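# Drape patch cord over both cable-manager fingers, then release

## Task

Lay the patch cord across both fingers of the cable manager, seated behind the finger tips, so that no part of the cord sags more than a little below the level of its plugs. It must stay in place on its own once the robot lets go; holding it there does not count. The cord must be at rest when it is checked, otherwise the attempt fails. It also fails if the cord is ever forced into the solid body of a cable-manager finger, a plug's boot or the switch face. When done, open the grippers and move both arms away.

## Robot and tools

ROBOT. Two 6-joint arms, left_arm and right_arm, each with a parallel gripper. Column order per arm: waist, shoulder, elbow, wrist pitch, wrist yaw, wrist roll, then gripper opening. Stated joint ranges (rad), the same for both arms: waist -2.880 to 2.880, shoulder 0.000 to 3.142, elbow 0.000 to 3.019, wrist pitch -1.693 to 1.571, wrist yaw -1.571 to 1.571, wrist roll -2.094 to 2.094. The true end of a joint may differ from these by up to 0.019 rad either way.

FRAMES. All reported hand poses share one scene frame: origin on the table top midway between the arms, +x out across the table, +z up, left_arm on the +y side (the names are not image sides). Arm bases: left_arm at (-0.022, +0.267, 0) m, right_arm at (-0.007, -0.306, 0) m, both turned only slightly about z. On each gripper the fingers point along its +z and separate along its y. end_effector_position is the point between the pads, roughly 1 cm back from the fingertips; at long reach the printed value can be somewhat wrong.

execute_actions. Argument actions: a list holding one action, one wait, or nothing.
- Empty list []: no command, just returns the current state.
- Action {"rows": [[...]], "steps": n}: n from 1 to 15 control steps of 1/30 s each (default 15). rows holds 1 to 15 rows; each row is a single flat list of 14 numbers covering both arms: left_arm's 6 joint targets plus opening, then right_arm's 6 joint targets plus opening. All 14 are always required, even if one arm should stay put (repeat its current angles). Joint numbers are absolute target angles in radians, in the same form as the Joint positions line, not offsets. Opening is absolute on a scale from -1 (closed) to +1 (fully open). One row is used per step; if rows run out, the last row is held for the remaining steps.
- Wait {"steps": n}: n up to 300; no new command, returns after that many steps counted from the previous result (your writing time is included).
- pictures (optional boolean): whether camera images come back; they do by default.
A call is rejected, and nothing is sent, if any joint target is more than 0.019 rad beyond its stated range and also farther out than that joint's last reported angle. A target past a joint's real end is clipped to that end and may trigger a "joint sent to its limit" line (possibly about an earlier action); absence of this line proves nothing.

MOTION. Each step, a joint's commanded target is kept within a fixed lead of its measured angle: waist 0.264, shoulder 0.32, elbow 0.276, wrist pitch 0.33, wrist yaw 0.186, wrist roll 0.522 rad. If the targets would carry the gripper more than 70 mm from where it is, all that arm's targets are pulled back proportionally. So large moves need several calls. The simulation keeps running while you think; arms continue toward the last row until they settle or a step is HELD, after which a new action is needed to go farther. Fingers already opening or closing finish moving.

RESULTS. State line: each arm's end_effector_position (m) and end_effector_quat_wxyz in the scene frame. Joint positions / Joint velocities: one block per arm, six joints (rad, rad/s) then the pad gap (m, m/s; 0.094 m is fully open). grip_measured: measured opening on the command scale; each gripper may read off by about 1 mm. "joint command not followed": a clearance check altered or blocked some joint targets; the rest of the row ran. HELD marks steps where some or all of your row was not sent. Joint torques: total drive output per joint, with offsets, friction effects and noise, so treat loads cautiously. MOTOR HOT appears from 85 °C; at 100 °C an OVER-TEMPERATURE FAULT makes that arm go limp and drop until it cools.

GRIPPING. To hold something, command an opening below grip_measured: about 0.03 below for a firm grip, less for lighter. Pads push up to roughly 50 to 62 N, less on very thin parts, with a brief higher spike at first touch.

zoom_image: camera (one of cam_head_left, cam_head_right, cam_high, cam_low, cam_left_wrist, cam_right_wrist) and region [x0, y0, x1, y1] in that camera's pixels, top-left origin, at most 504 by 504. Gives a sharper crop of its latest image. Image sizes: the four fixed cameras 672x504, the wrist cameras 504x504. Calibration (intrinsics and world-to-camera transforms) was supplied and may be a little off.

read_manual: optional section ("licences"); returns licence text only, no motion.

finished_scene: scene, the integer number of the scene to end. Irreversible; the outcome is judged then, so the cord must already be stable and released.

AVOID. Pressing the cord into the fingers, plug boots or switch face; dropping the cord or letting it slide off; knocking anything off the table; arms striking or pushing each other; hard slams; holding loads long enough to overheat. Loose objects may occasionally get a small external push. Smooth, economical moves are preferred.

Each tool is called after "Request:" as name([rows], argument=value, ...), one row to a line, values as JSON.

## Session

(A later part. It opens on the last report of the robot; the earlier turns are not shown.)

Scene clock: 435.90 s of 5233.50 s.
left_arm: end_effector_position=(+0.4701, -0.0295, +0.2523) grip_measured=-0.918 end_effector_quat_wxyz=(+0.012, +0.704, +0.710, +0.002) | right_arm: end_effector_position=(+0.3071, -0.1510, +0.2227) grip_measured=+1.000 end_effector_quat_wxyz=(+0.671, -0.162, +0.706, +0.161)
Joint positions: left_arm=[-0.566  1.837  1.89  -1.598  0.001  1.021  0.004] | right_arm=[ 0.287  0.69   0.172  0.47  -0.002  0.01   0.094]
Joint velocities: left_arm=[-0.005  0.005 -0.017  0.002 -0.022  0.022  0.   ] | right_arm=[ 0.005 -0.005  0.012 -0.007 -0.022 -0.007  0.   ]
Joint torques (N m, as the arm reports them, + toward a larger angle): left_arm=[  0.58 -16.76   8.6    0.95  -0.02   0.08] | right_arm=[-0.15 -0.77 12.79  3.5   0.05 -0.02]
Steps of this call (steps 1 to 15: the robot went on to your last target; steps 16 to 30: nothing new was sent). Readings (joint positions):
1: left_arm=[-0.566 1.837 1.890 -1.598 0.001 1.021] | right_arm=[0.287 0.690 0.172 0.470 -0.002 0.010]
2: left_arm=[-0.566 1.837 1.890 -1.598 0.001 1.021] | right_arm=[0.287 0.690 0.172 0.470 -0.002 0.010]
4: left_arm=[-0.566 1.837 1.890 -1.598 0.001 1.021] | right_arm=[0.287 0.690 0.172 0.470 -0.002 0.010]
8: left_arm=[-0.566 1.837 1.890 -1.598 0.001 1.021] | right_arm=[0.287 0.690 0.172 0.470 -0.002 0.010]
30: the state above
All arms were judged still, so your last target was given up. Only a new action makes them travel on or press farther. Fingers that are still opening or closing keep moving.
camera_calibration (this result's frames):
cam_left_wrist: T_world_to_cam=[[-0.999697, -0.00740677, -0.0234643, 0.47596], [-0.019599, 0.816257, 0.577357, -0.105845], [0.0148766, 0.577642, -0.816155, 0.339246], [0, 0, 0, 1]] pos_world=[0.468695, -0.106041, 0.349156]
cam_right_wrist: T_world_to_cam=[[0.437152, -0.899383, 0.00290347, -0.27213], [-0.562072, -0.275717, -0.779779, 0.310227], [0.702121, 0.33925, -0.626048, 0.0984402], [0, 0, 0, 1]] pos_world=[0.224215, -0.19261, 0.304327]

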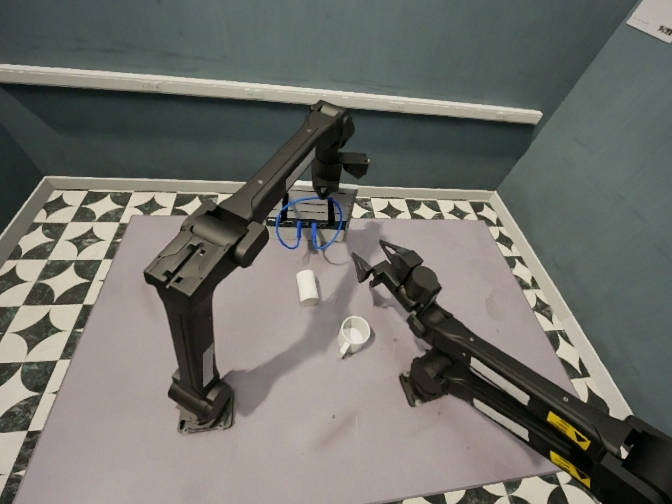

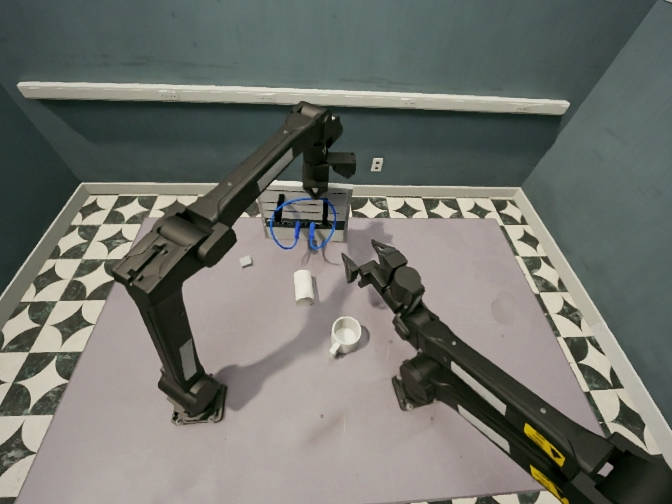

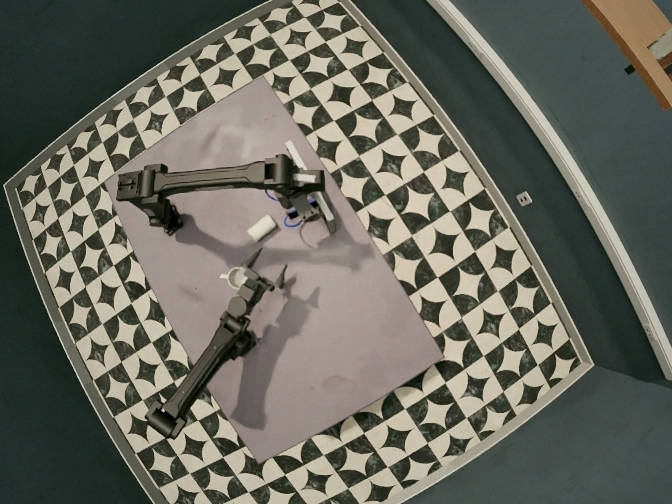

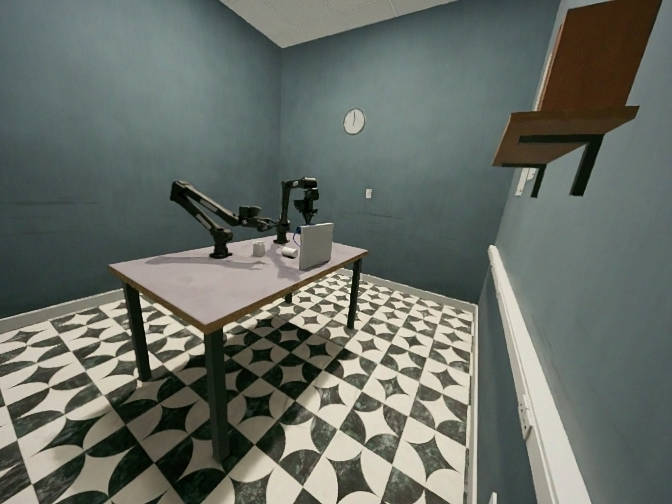

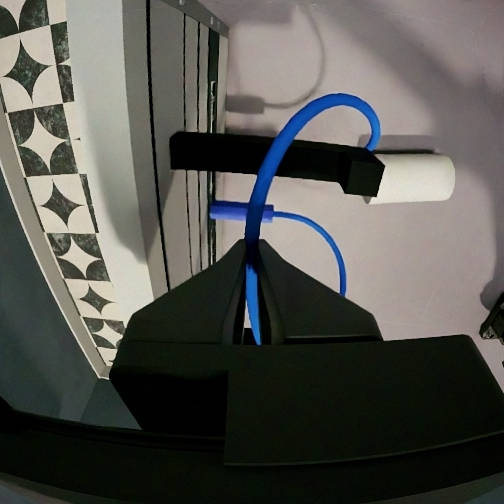

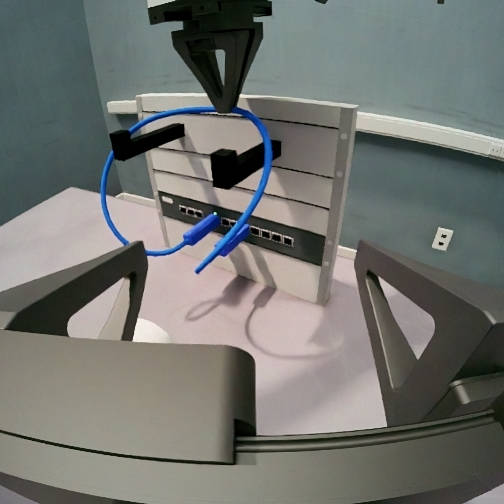

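Request:
execute_actions([
  {"rows":[[-0.556,1.885,1.885,-1.545,0,1.03,-0.94,0.28,0.7,0.2,0.5,0,0,1]],"steps":15},
], pictures=false)

Request:
execute_actions([
  {"steps":20},
])

Scene clock: 445.30 s of 5233.50 s.
left_arm: end_effector_position=(+0.4816, -0.0364, +0.2314) grip_measured=-0.918 end_effector_quat_wxyz=(+0.012, +0.704, +0.710, +0.002) | right_arm: end_effector_position=(+0.3071, -0.1510, +0.2227) grip_measured=+1.000 end_effector_quat_wxyz=(+0.671, -0.162, +0.706, +0.161)
Joint positions: left_arm=[-0.566  1.875  1.89  -1.561  0.001  1.021  0.004] | right_arm=[ 0.287  0.69   0.172  0.47  -0.002  0.01   0.094]
Joint velocities: left_arm=[-0.005 -0.005 -0.007 -0.007  0.037 -0.022 -0.001] | right_arm=[-0.005 -0.015  0.007 -0.002 -0.051  0.022  0.   ]
Joint torques (N m, as the arm reports them, + toward a larger angle): left_arm=[  0.49 -16.81   8.59   0.88  -0.02   0.09] | right_arm=[-0.13 -0.66 13.    3.49  0.1  -0.06]
Steps of this call (steps 1 to 90: nothing new was sent; then 5.90 s passed at rest; steps 91 to 105: all 15 steps of this action). Readings (joint positions):
91: left_arm=[-0.566 1.839 1.890 -1.592 0.001 1.021] | right_arm=[0.287 0.690 0.172 0.470 -0.002 0.010]
92: left_arm=[-0.566 1.841 1.890 -1.580 0.001 1.021] | right_arm=[0.287 0.690 0.172 0.470 -0.002 0.010]
94: left_arm=[-0.566 1.849 1.890 -1.567 0.001 1.021] | right_arm=[0.287 0.690 0.172 0.470 -0.002 0.010]
98: left_arm=[-0.566 1.867 1.890 -1.561 0.001 1.021] | right_arm=[0.287 0.690 0.172 0.470 -0.002 0.010]
105: the state above

Scene clock: 445.97 s of 5233.50 s.
left_arm: end_effector_position=(+0.4816, -0.0364, +0.2314) grip_measured=-0.918 end_effector_quat_wxyz=(+0.012, +0.704, +0.710, +0.002) | right_arm: end_effector_position=(+0.3071, -0.1510, +0.2227) grip_measured=+1.000 end_effector_quat_wxyz=(+0.671, -0.162, +0.706, +0.161)
Joint positions: left_arm=[-0.566  1.875  1.89  -1.561  0.001  1.021  0.004] | right_arm=[ 0.287  0.69   0.172  0.47  -0.002  0.01   0.094]
Joint velocities: left_arm=[ 0.015 -0.005  0.002 -0.002 -0.081  0.022 -0.001] | right_arm=[-0.005  0.005  0.012  0.012  0.022 -0.022  0.   ]
Joint torques (N m, as the arm reports them, + toward a larger angle): left_arm=[  0.55 -17.07   8.72   0.97  -0.03   0.1 ] | right_arm=[ 0.6   0.07 12.92  3.54  0.05 -0.02]
Steps of this call (steps 1 to 15: the robot went on to your last target; steps 16 to 20: nothing new was sent). Readings (joint positions):
1: left_arm=[-0.566 1.875 1.890 -1.561 0.001 1.021] | right_arm=[0.287 0.690 0.172 0.470 -0.002 0.010]
2: left_arm=[-0.566 1.875 1.890 -1.561 0.001 1.021] | right_arm=[0.287 0.690 0.172 0.470 -0.002 0.010]
4: left_arm=[-0.566 1.875 1.890 -1.561 0.001 1.021] | right_arm=[0.287 0.690 0.172 0.470 -0.002 0.010]
8: left_arm=[-0.566 1.875 1.890 -1.561 0.001 1.021] | right_arm=[0.287 0.690 0.172 0.470 -0.002 0.010]
20: the state above
All arms were judged still, so your last target was given up. Only a new action makes them travel on or press farther. Fingers that are still opening or closing keep moving.
camera_calibration (this result's frames):
cam_left_wrist: T_world_to_cam=[[-0.999705, -0.00740219, -0.023139, 0.486822], [-0.0194103, 0.816143, 0.577524, -0.0880461], [0.0146098, 0.577802, -0.816046, 0.326113], [0, 0, 0, 1]] pos_world=[0.480205, -0.112967, 0.328236]
cam_right_wrist: T_world_to_cam=[[0.437152, -0.899383, 0.00290347, -0.27213], [-0.562072, -0.275717, -0.779779, 0.310227], [0.702121, 0.33925, -0.626048, 0.0984402], [0, 0, 0, 1]] pos_world=[0.224215, -0.19261, 0.304327]

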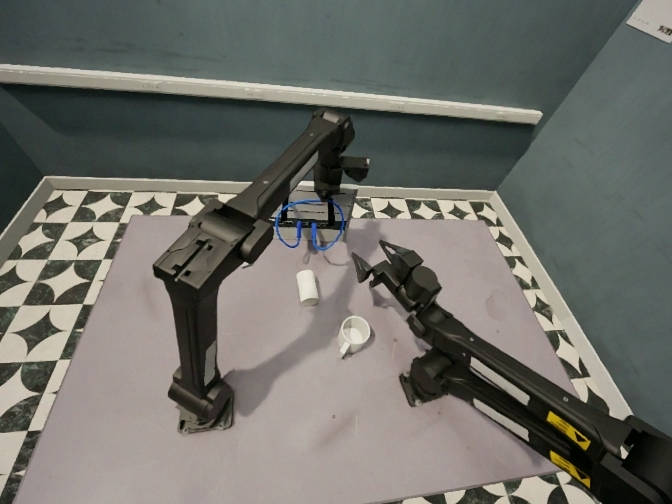

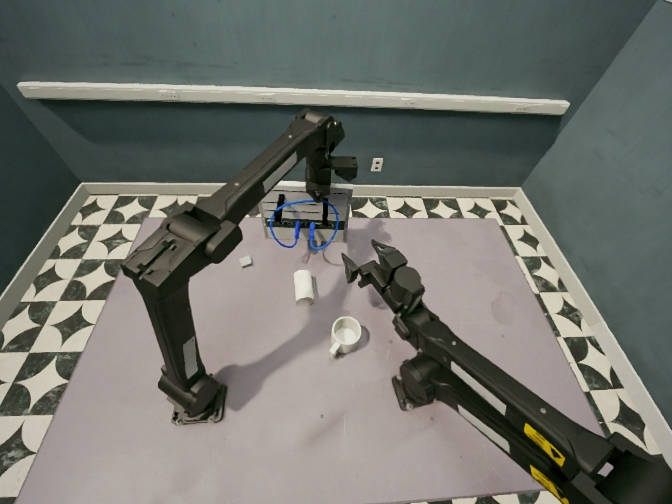

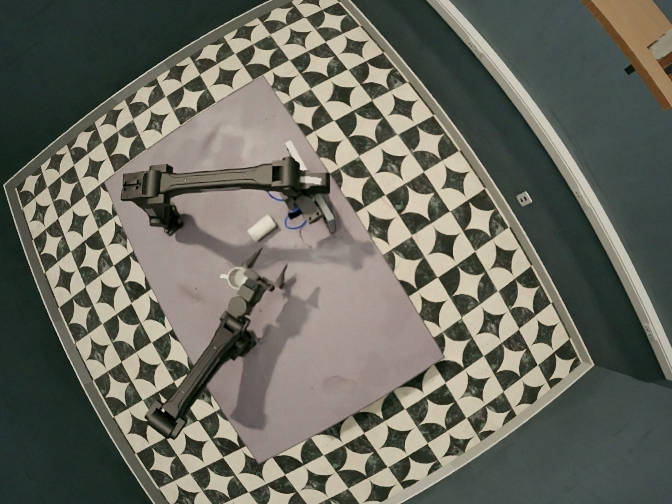

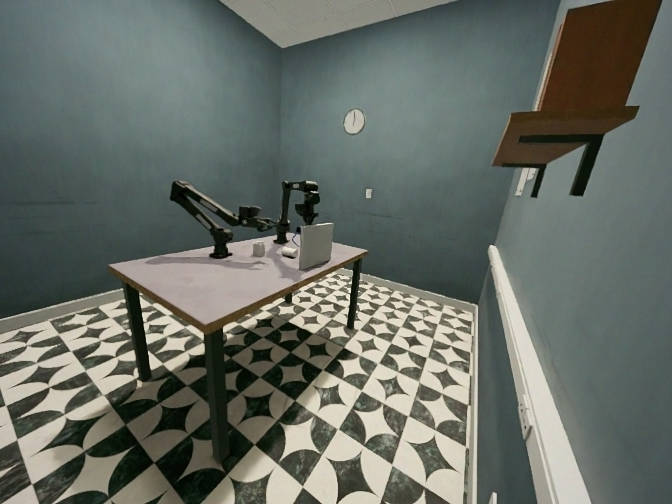

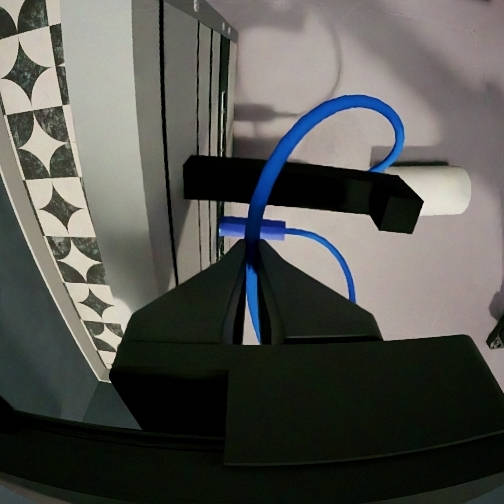

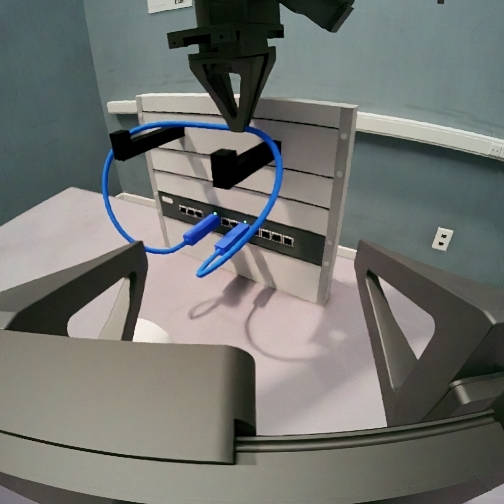

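Release and lift away.

Request:
execute_actions([
  {"rows":[[-0.556,1.885,1.885,-1.545,0,1.03,-0.7,0.28,0.7,0.2,0.5,0,0,1]],"steps":12},
], pictures=false)

Request:
execute_actions([
  {"rows":[[-0.556,1.78,1.885,-1.63,0,1.03,-0.7,0.28,0.7,0.2,0.5,0,0,1]],"steps":15},
], pictures=false)

Request:
execute_actions([
  {"rows":[[-0.1,1.4,1.5,-1.4,0,0.5,0,0.28,0.7,0.2,0.5,0,0,1]],"steps":15},
], pictures=false)

Request:
execute_actions([
  {"steps":90},
])

Request:
zoom_image(camera="cam_head_left", region=[240, 160, 380, 270])

Scene clock: 456.63 s of 5233.50 s.
left_arm: end_effector_position=(+0.4816, -0.0364, +0.2314) grip_measured=-0.702 end_effector_quat_wxyz=(+0.012, +0.704, +0.710, +0.002) | right_arm: end_effector_position=(+0.3071, -0.1510, +0.2227) grip_measured=+1.000 end_effector_quat_wxyz=(+0.671, -0.162, +0.706, +0.161)
Joint positions: left_arm=[-0.566  1.875  1.89  -1.561  0.001  1.021  0.014] | right_arm=[ 0.287  0.69   0.172  0.47  -0.002  0.01   0.094]
Joint velocities: left_arm=[ 0.005  0.005  0.007 -0.007  0.037  0.022  0.   ] | right_arm=[-0.005 -0.015 -0.012  0.017  0.007 -0.007  0.   ]
Joint torques (N m, as the arm reports them, + toward a larger angle): left_arm=[  0.21 -16.49   8.74   0.99  -0.03   0.1 ] | right_arm=[-0.45 -0.21 12.78  3.5   0.08 -0.03]
Steps of this call (steps 1 to 110: nothing new was sent; then 6.60 s passed at rest; steps 111 to 122: all 12 steps of this action). Readings (joint positions):
111: left_arm=[-0.566 1.875 1.890 -1.561 0.001 1.021] | right_arm=[0.287 0.690 0.172 0.470 -0.002 0.010]
112: left_arm=[-0.566 1.875 1.890 -1.561 0.001 1.021] | right_arm=[0.287 0.690 0.172 0.470 -0.002 0.010]
114: left_arm=[-0.566 1.875 1.890 -1.561 0.001 1.021] | right_arm=[0.287 0.690 0.172 0.470 -0.002 0.010]
118: left_arm=[-0.566 1.875 1.890 -1.561 0.001 1.021] | right_arm=[0.287 0.690 0.172 0.470 -0.002 0.010]
122: the state above

Scene clock: 457.13 s of 5233.50 s.
left_arm: end_effector_position=(+0.4546, -0.0202, +0.2910) grip_measured=-0.702 end_effector_quat_wxyz=(+0.036, +0.704, +0.709, +0.008) | right_arm: end_effector_position=(+0.3071, -0.1510, +0.2227) grip_measured=+1.000 end_effector_quat_wxyz=(+0.671, -0.162, +0.706, +0.161)
Joint positions: left_arm=[-0.566  1.758  1.879 -1.618  0.001  1.021  0.014] | right_arm=[ 0.287  0.69   0.172  0.47  -0.002  0.01   0.094]
Joint velocities: left_arm=[-0.005  0.054 -0.002 -0.002 -0.022 -0.066  0.   ] | right_arm=[-0.015 -0.015  0.002 -0.012  0.007 -0.037  0.   ]
Joint torques (N m, as the arm reports them, + toward a larger angle): left_arm=[  0.46 -15.29   9.54  -0.02  -0.04   0.09] | right_arm=[ 0.09 -0.12 12.85  3.44  0.05 -0.06]
Steps of this call (steps 1 to 15: all 15 steps of this action). Readings (joint positions):
1: left_arm=[-0.566 1.869 1.889 -1.570 0.001 1.021] | right_arm=[0.287 0.690 0.172 0.470 -0.002 0.010]
2: left_arm=[-0.566 1.862 1.884 -1.586 0.001 1.021] | right_arm=[0.287 0.690 0.172 0.470 -0.002 0.010]
4: left_arm=[-0.566 1.837 1.879 -1.608 0.001 1.021] | right_arm=[0.287 0.690 0.172 0.470 -0.002 0.010]
8: left_arm=[-0.566 1.781 1.879 -1.616 0.001 1.021] | right_arm=[0.287 0.690 0.172 0.470 -0.002 0.010]
15: the state above

Scene clock: 457.63 s of 5233.50 s.
left_arm: end_effector_position=(+0.4450, +0.2450, +0.3242) grip_measured=-0.002 end_effector_quat_wxyz=(+0.129, +0.306, +0.942, +0.037) | right_arm: end_effector_position=(+0.3071, -0.1510, +0.2227) grip_measured=+1.000 end_effector_quat_wxyz=(+0.671, -0.162, +0.706, +0.161)
Joint positions: left_arm=[-0.072  1.396  1.516 -1.422 -0.003  0.581  0.047] | right_arm=[ 0.287  0.69   0.172  0.47  -0.002  0.01   0.094]
Joint velocities: left_arm=[ 0.689 -0.259 -0.032  0.042 -0.066 -0.52  -0.001] | right_arm=[-0.015 -0.005 -0.002  0.002  0.051 -0.037  0.   ]
Joint torques (N m, as the arm reports them, + toward a larger angle): left_arm=[-6.29 -8.78  8.31  1.52  0.16 -0.06] | right_arm=[-0.3   0.35 12.94  3.46  0.03 -0.03]
Steps of this call (steps 1 to 15: all 15 steps of this action). Readings (joint positions):
1: left_arm=[-0.560 1.746 1.858 -1.595 0.003 0.987] | right_arm=[0.287 0.690 0.172 0.470 -0.002 0.010]
2: left_arm=[-0.552 1.722 1.814 -1.564 0.003 0.950] | right_arm=[0.287 0.690 0.172 0.470 -0.002 0.010]
4: left_arm=[-0.514 1.662 1.724 -1.525 0.003 0.884] | right_arm=[0.287 0.690 0.172 0.470 -0.002 0.010]
8: left_arm=[-0.381 1.537 1.594 -1.479 0.003 0.768] | right_arm=[0.287 0.690 0.172 0.470 -0.002 0.010]
15: the state above

Scene clock: 460.63 s of 5233.50 s.
left_arm: end_effector_position=(+0.4424, +0.2342, +0.3247) grip_measured=-0.002 end_effector_quat_wxyz=(+0.134, +0.284, +0.949, +0.031) | right_arm: end_effector_position=(+0.3071, -0.1510, +0.2227) grip_measured=+1.000 end_effector_quat_wxyz=(+0.671, -0.162, +0.706, +0.161)
Joint positions: left_arm=[-0.095  1.387  1.508 -1.417 -0.002  0.511  0.047] | right_arm=[ 0.287  0.69   0.172  0.47  -0.002  0.01   0.094]
Joint velocities: left_arm=[-0.005 -0.005 -0.007 -0.002  0.051 -0.022 -0.001] | right_arm=[-0.005 -0.005  0.022 -0.002 -0.007 -0.051  0.   ]
Joint torques (N m, as the arm reports them, + toward a larger angle): left_arm=[-0.64 -9.54  8.75  1.45  0.06 -0.09] | right_arm=[ 0.61 -0.4  12.98  3.44  0.05 -0.04]
Steps of this call (steps 1 to 30: the robot went on to your last target; steps 31 to 90: nothing new was sent). Readings (joint positions):
1: left_arm=[-0.056 1.389 1.516 -1.421 -0.004 0.566] | right_arm=[0.287 0.690 0.172 0.470 -0.002 0.010]
2: left_arm=[-0.051 1.385 1.516 -1.419 -0.004 0.554] | right_arm=[0.287 0.690 0.172 0.470 -0.002 0.010]
4: left_arm=[-0.060 1.383 1.516 -1.418 -0.004 0.538] | right_arm=[0.287 0.690 0.172 0.470 -0.002 0.010]
8: left_arm=[-0.090 1.385 1.509 -1.417 -0.003 0.522] | right_arm=[0.287 0.690 0.172 0.470 -0.002 0.010]
90: the state above
All arms were judged still, so your last target was given up. Only a new action makes them travel on or press farther. Fingers that are still opening or closing keep moving.
camera_calibration (this result's frames):
cam_left_wrist: T_world_to_cam=[[-0.530429, -0.836526, -0.137368, 0.475456], [-0.809218, 0.451354, 0.376093, 0.136689], [-0.25261, 0.310652, -0.916343, 0.459773], [0, 0, 0, 1]] pos_world=[0.47895, 0.193206, 0.435214]
cam_right_wrist: T_world_to_cam=[[0.437152, -0.899383, 0.00290347, -0.27213], [-0.562072, -0.275717, -0.779779, 0.310227], [0.702121, 0.33925, -0.626048, 0.0984402], [0, 0, 0, 1]] pos_world=[0.224215, -0.19261, 0.304327]

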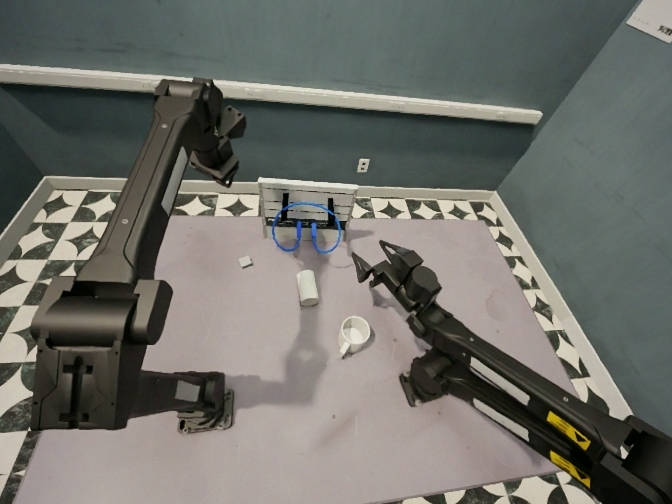

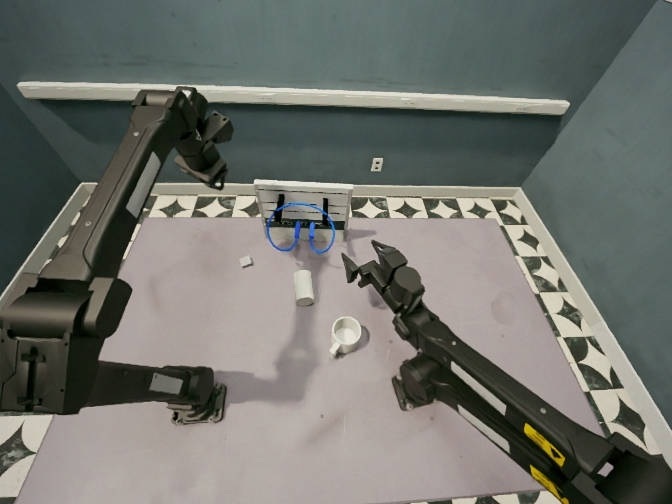

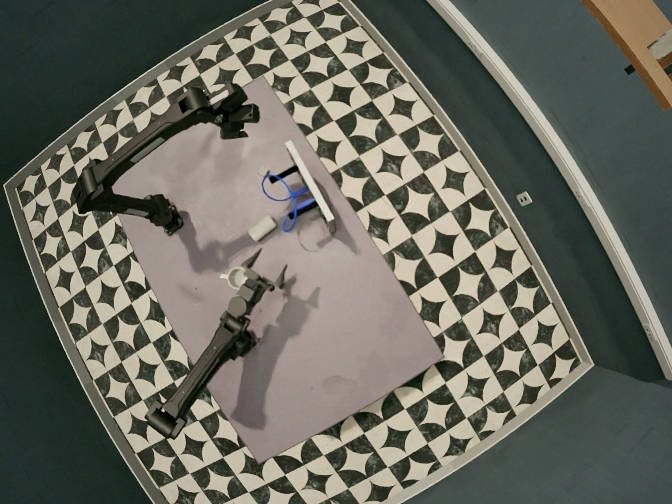

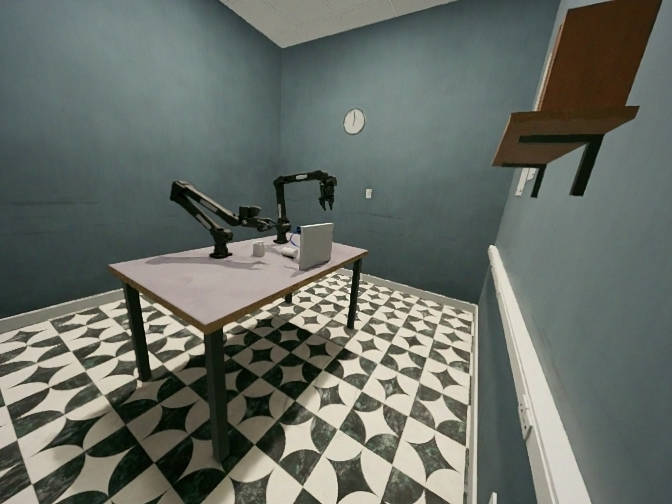

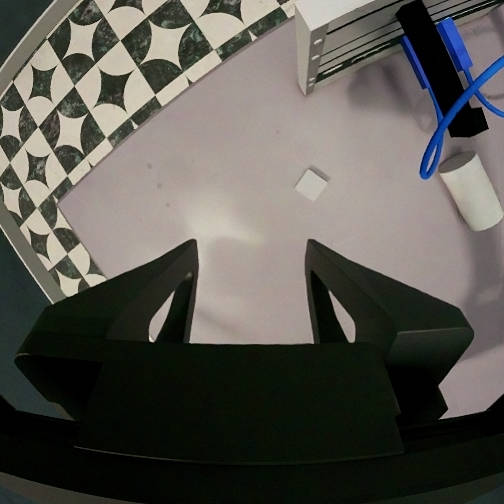

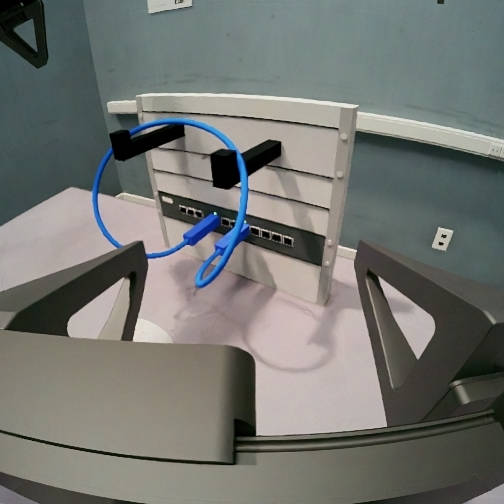

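Region (240, 160, 380, 270) of cam_head_left's 672x504 image, scaled by 3.600, with more detail than that image has; it fills the top 396 rows of this view, and the rest is white.

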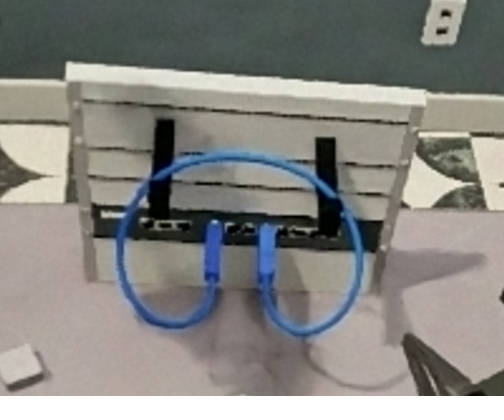

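Request:
zoom_image(camera="cam_low", region=[260, 210, 340, 280])

Region (260, 210, 340, 280) of cam_low's 672x504 image, scaled by 6.300, with more detail than that image has; it fills the top 441 rows of this view, and the rest is white.

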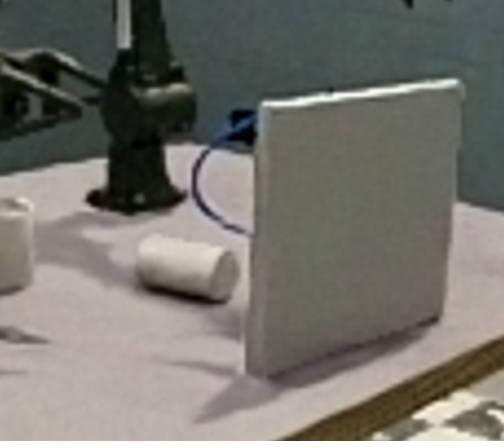

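Request:
finished_scene(scene=1)

The scene is finished: the task was done.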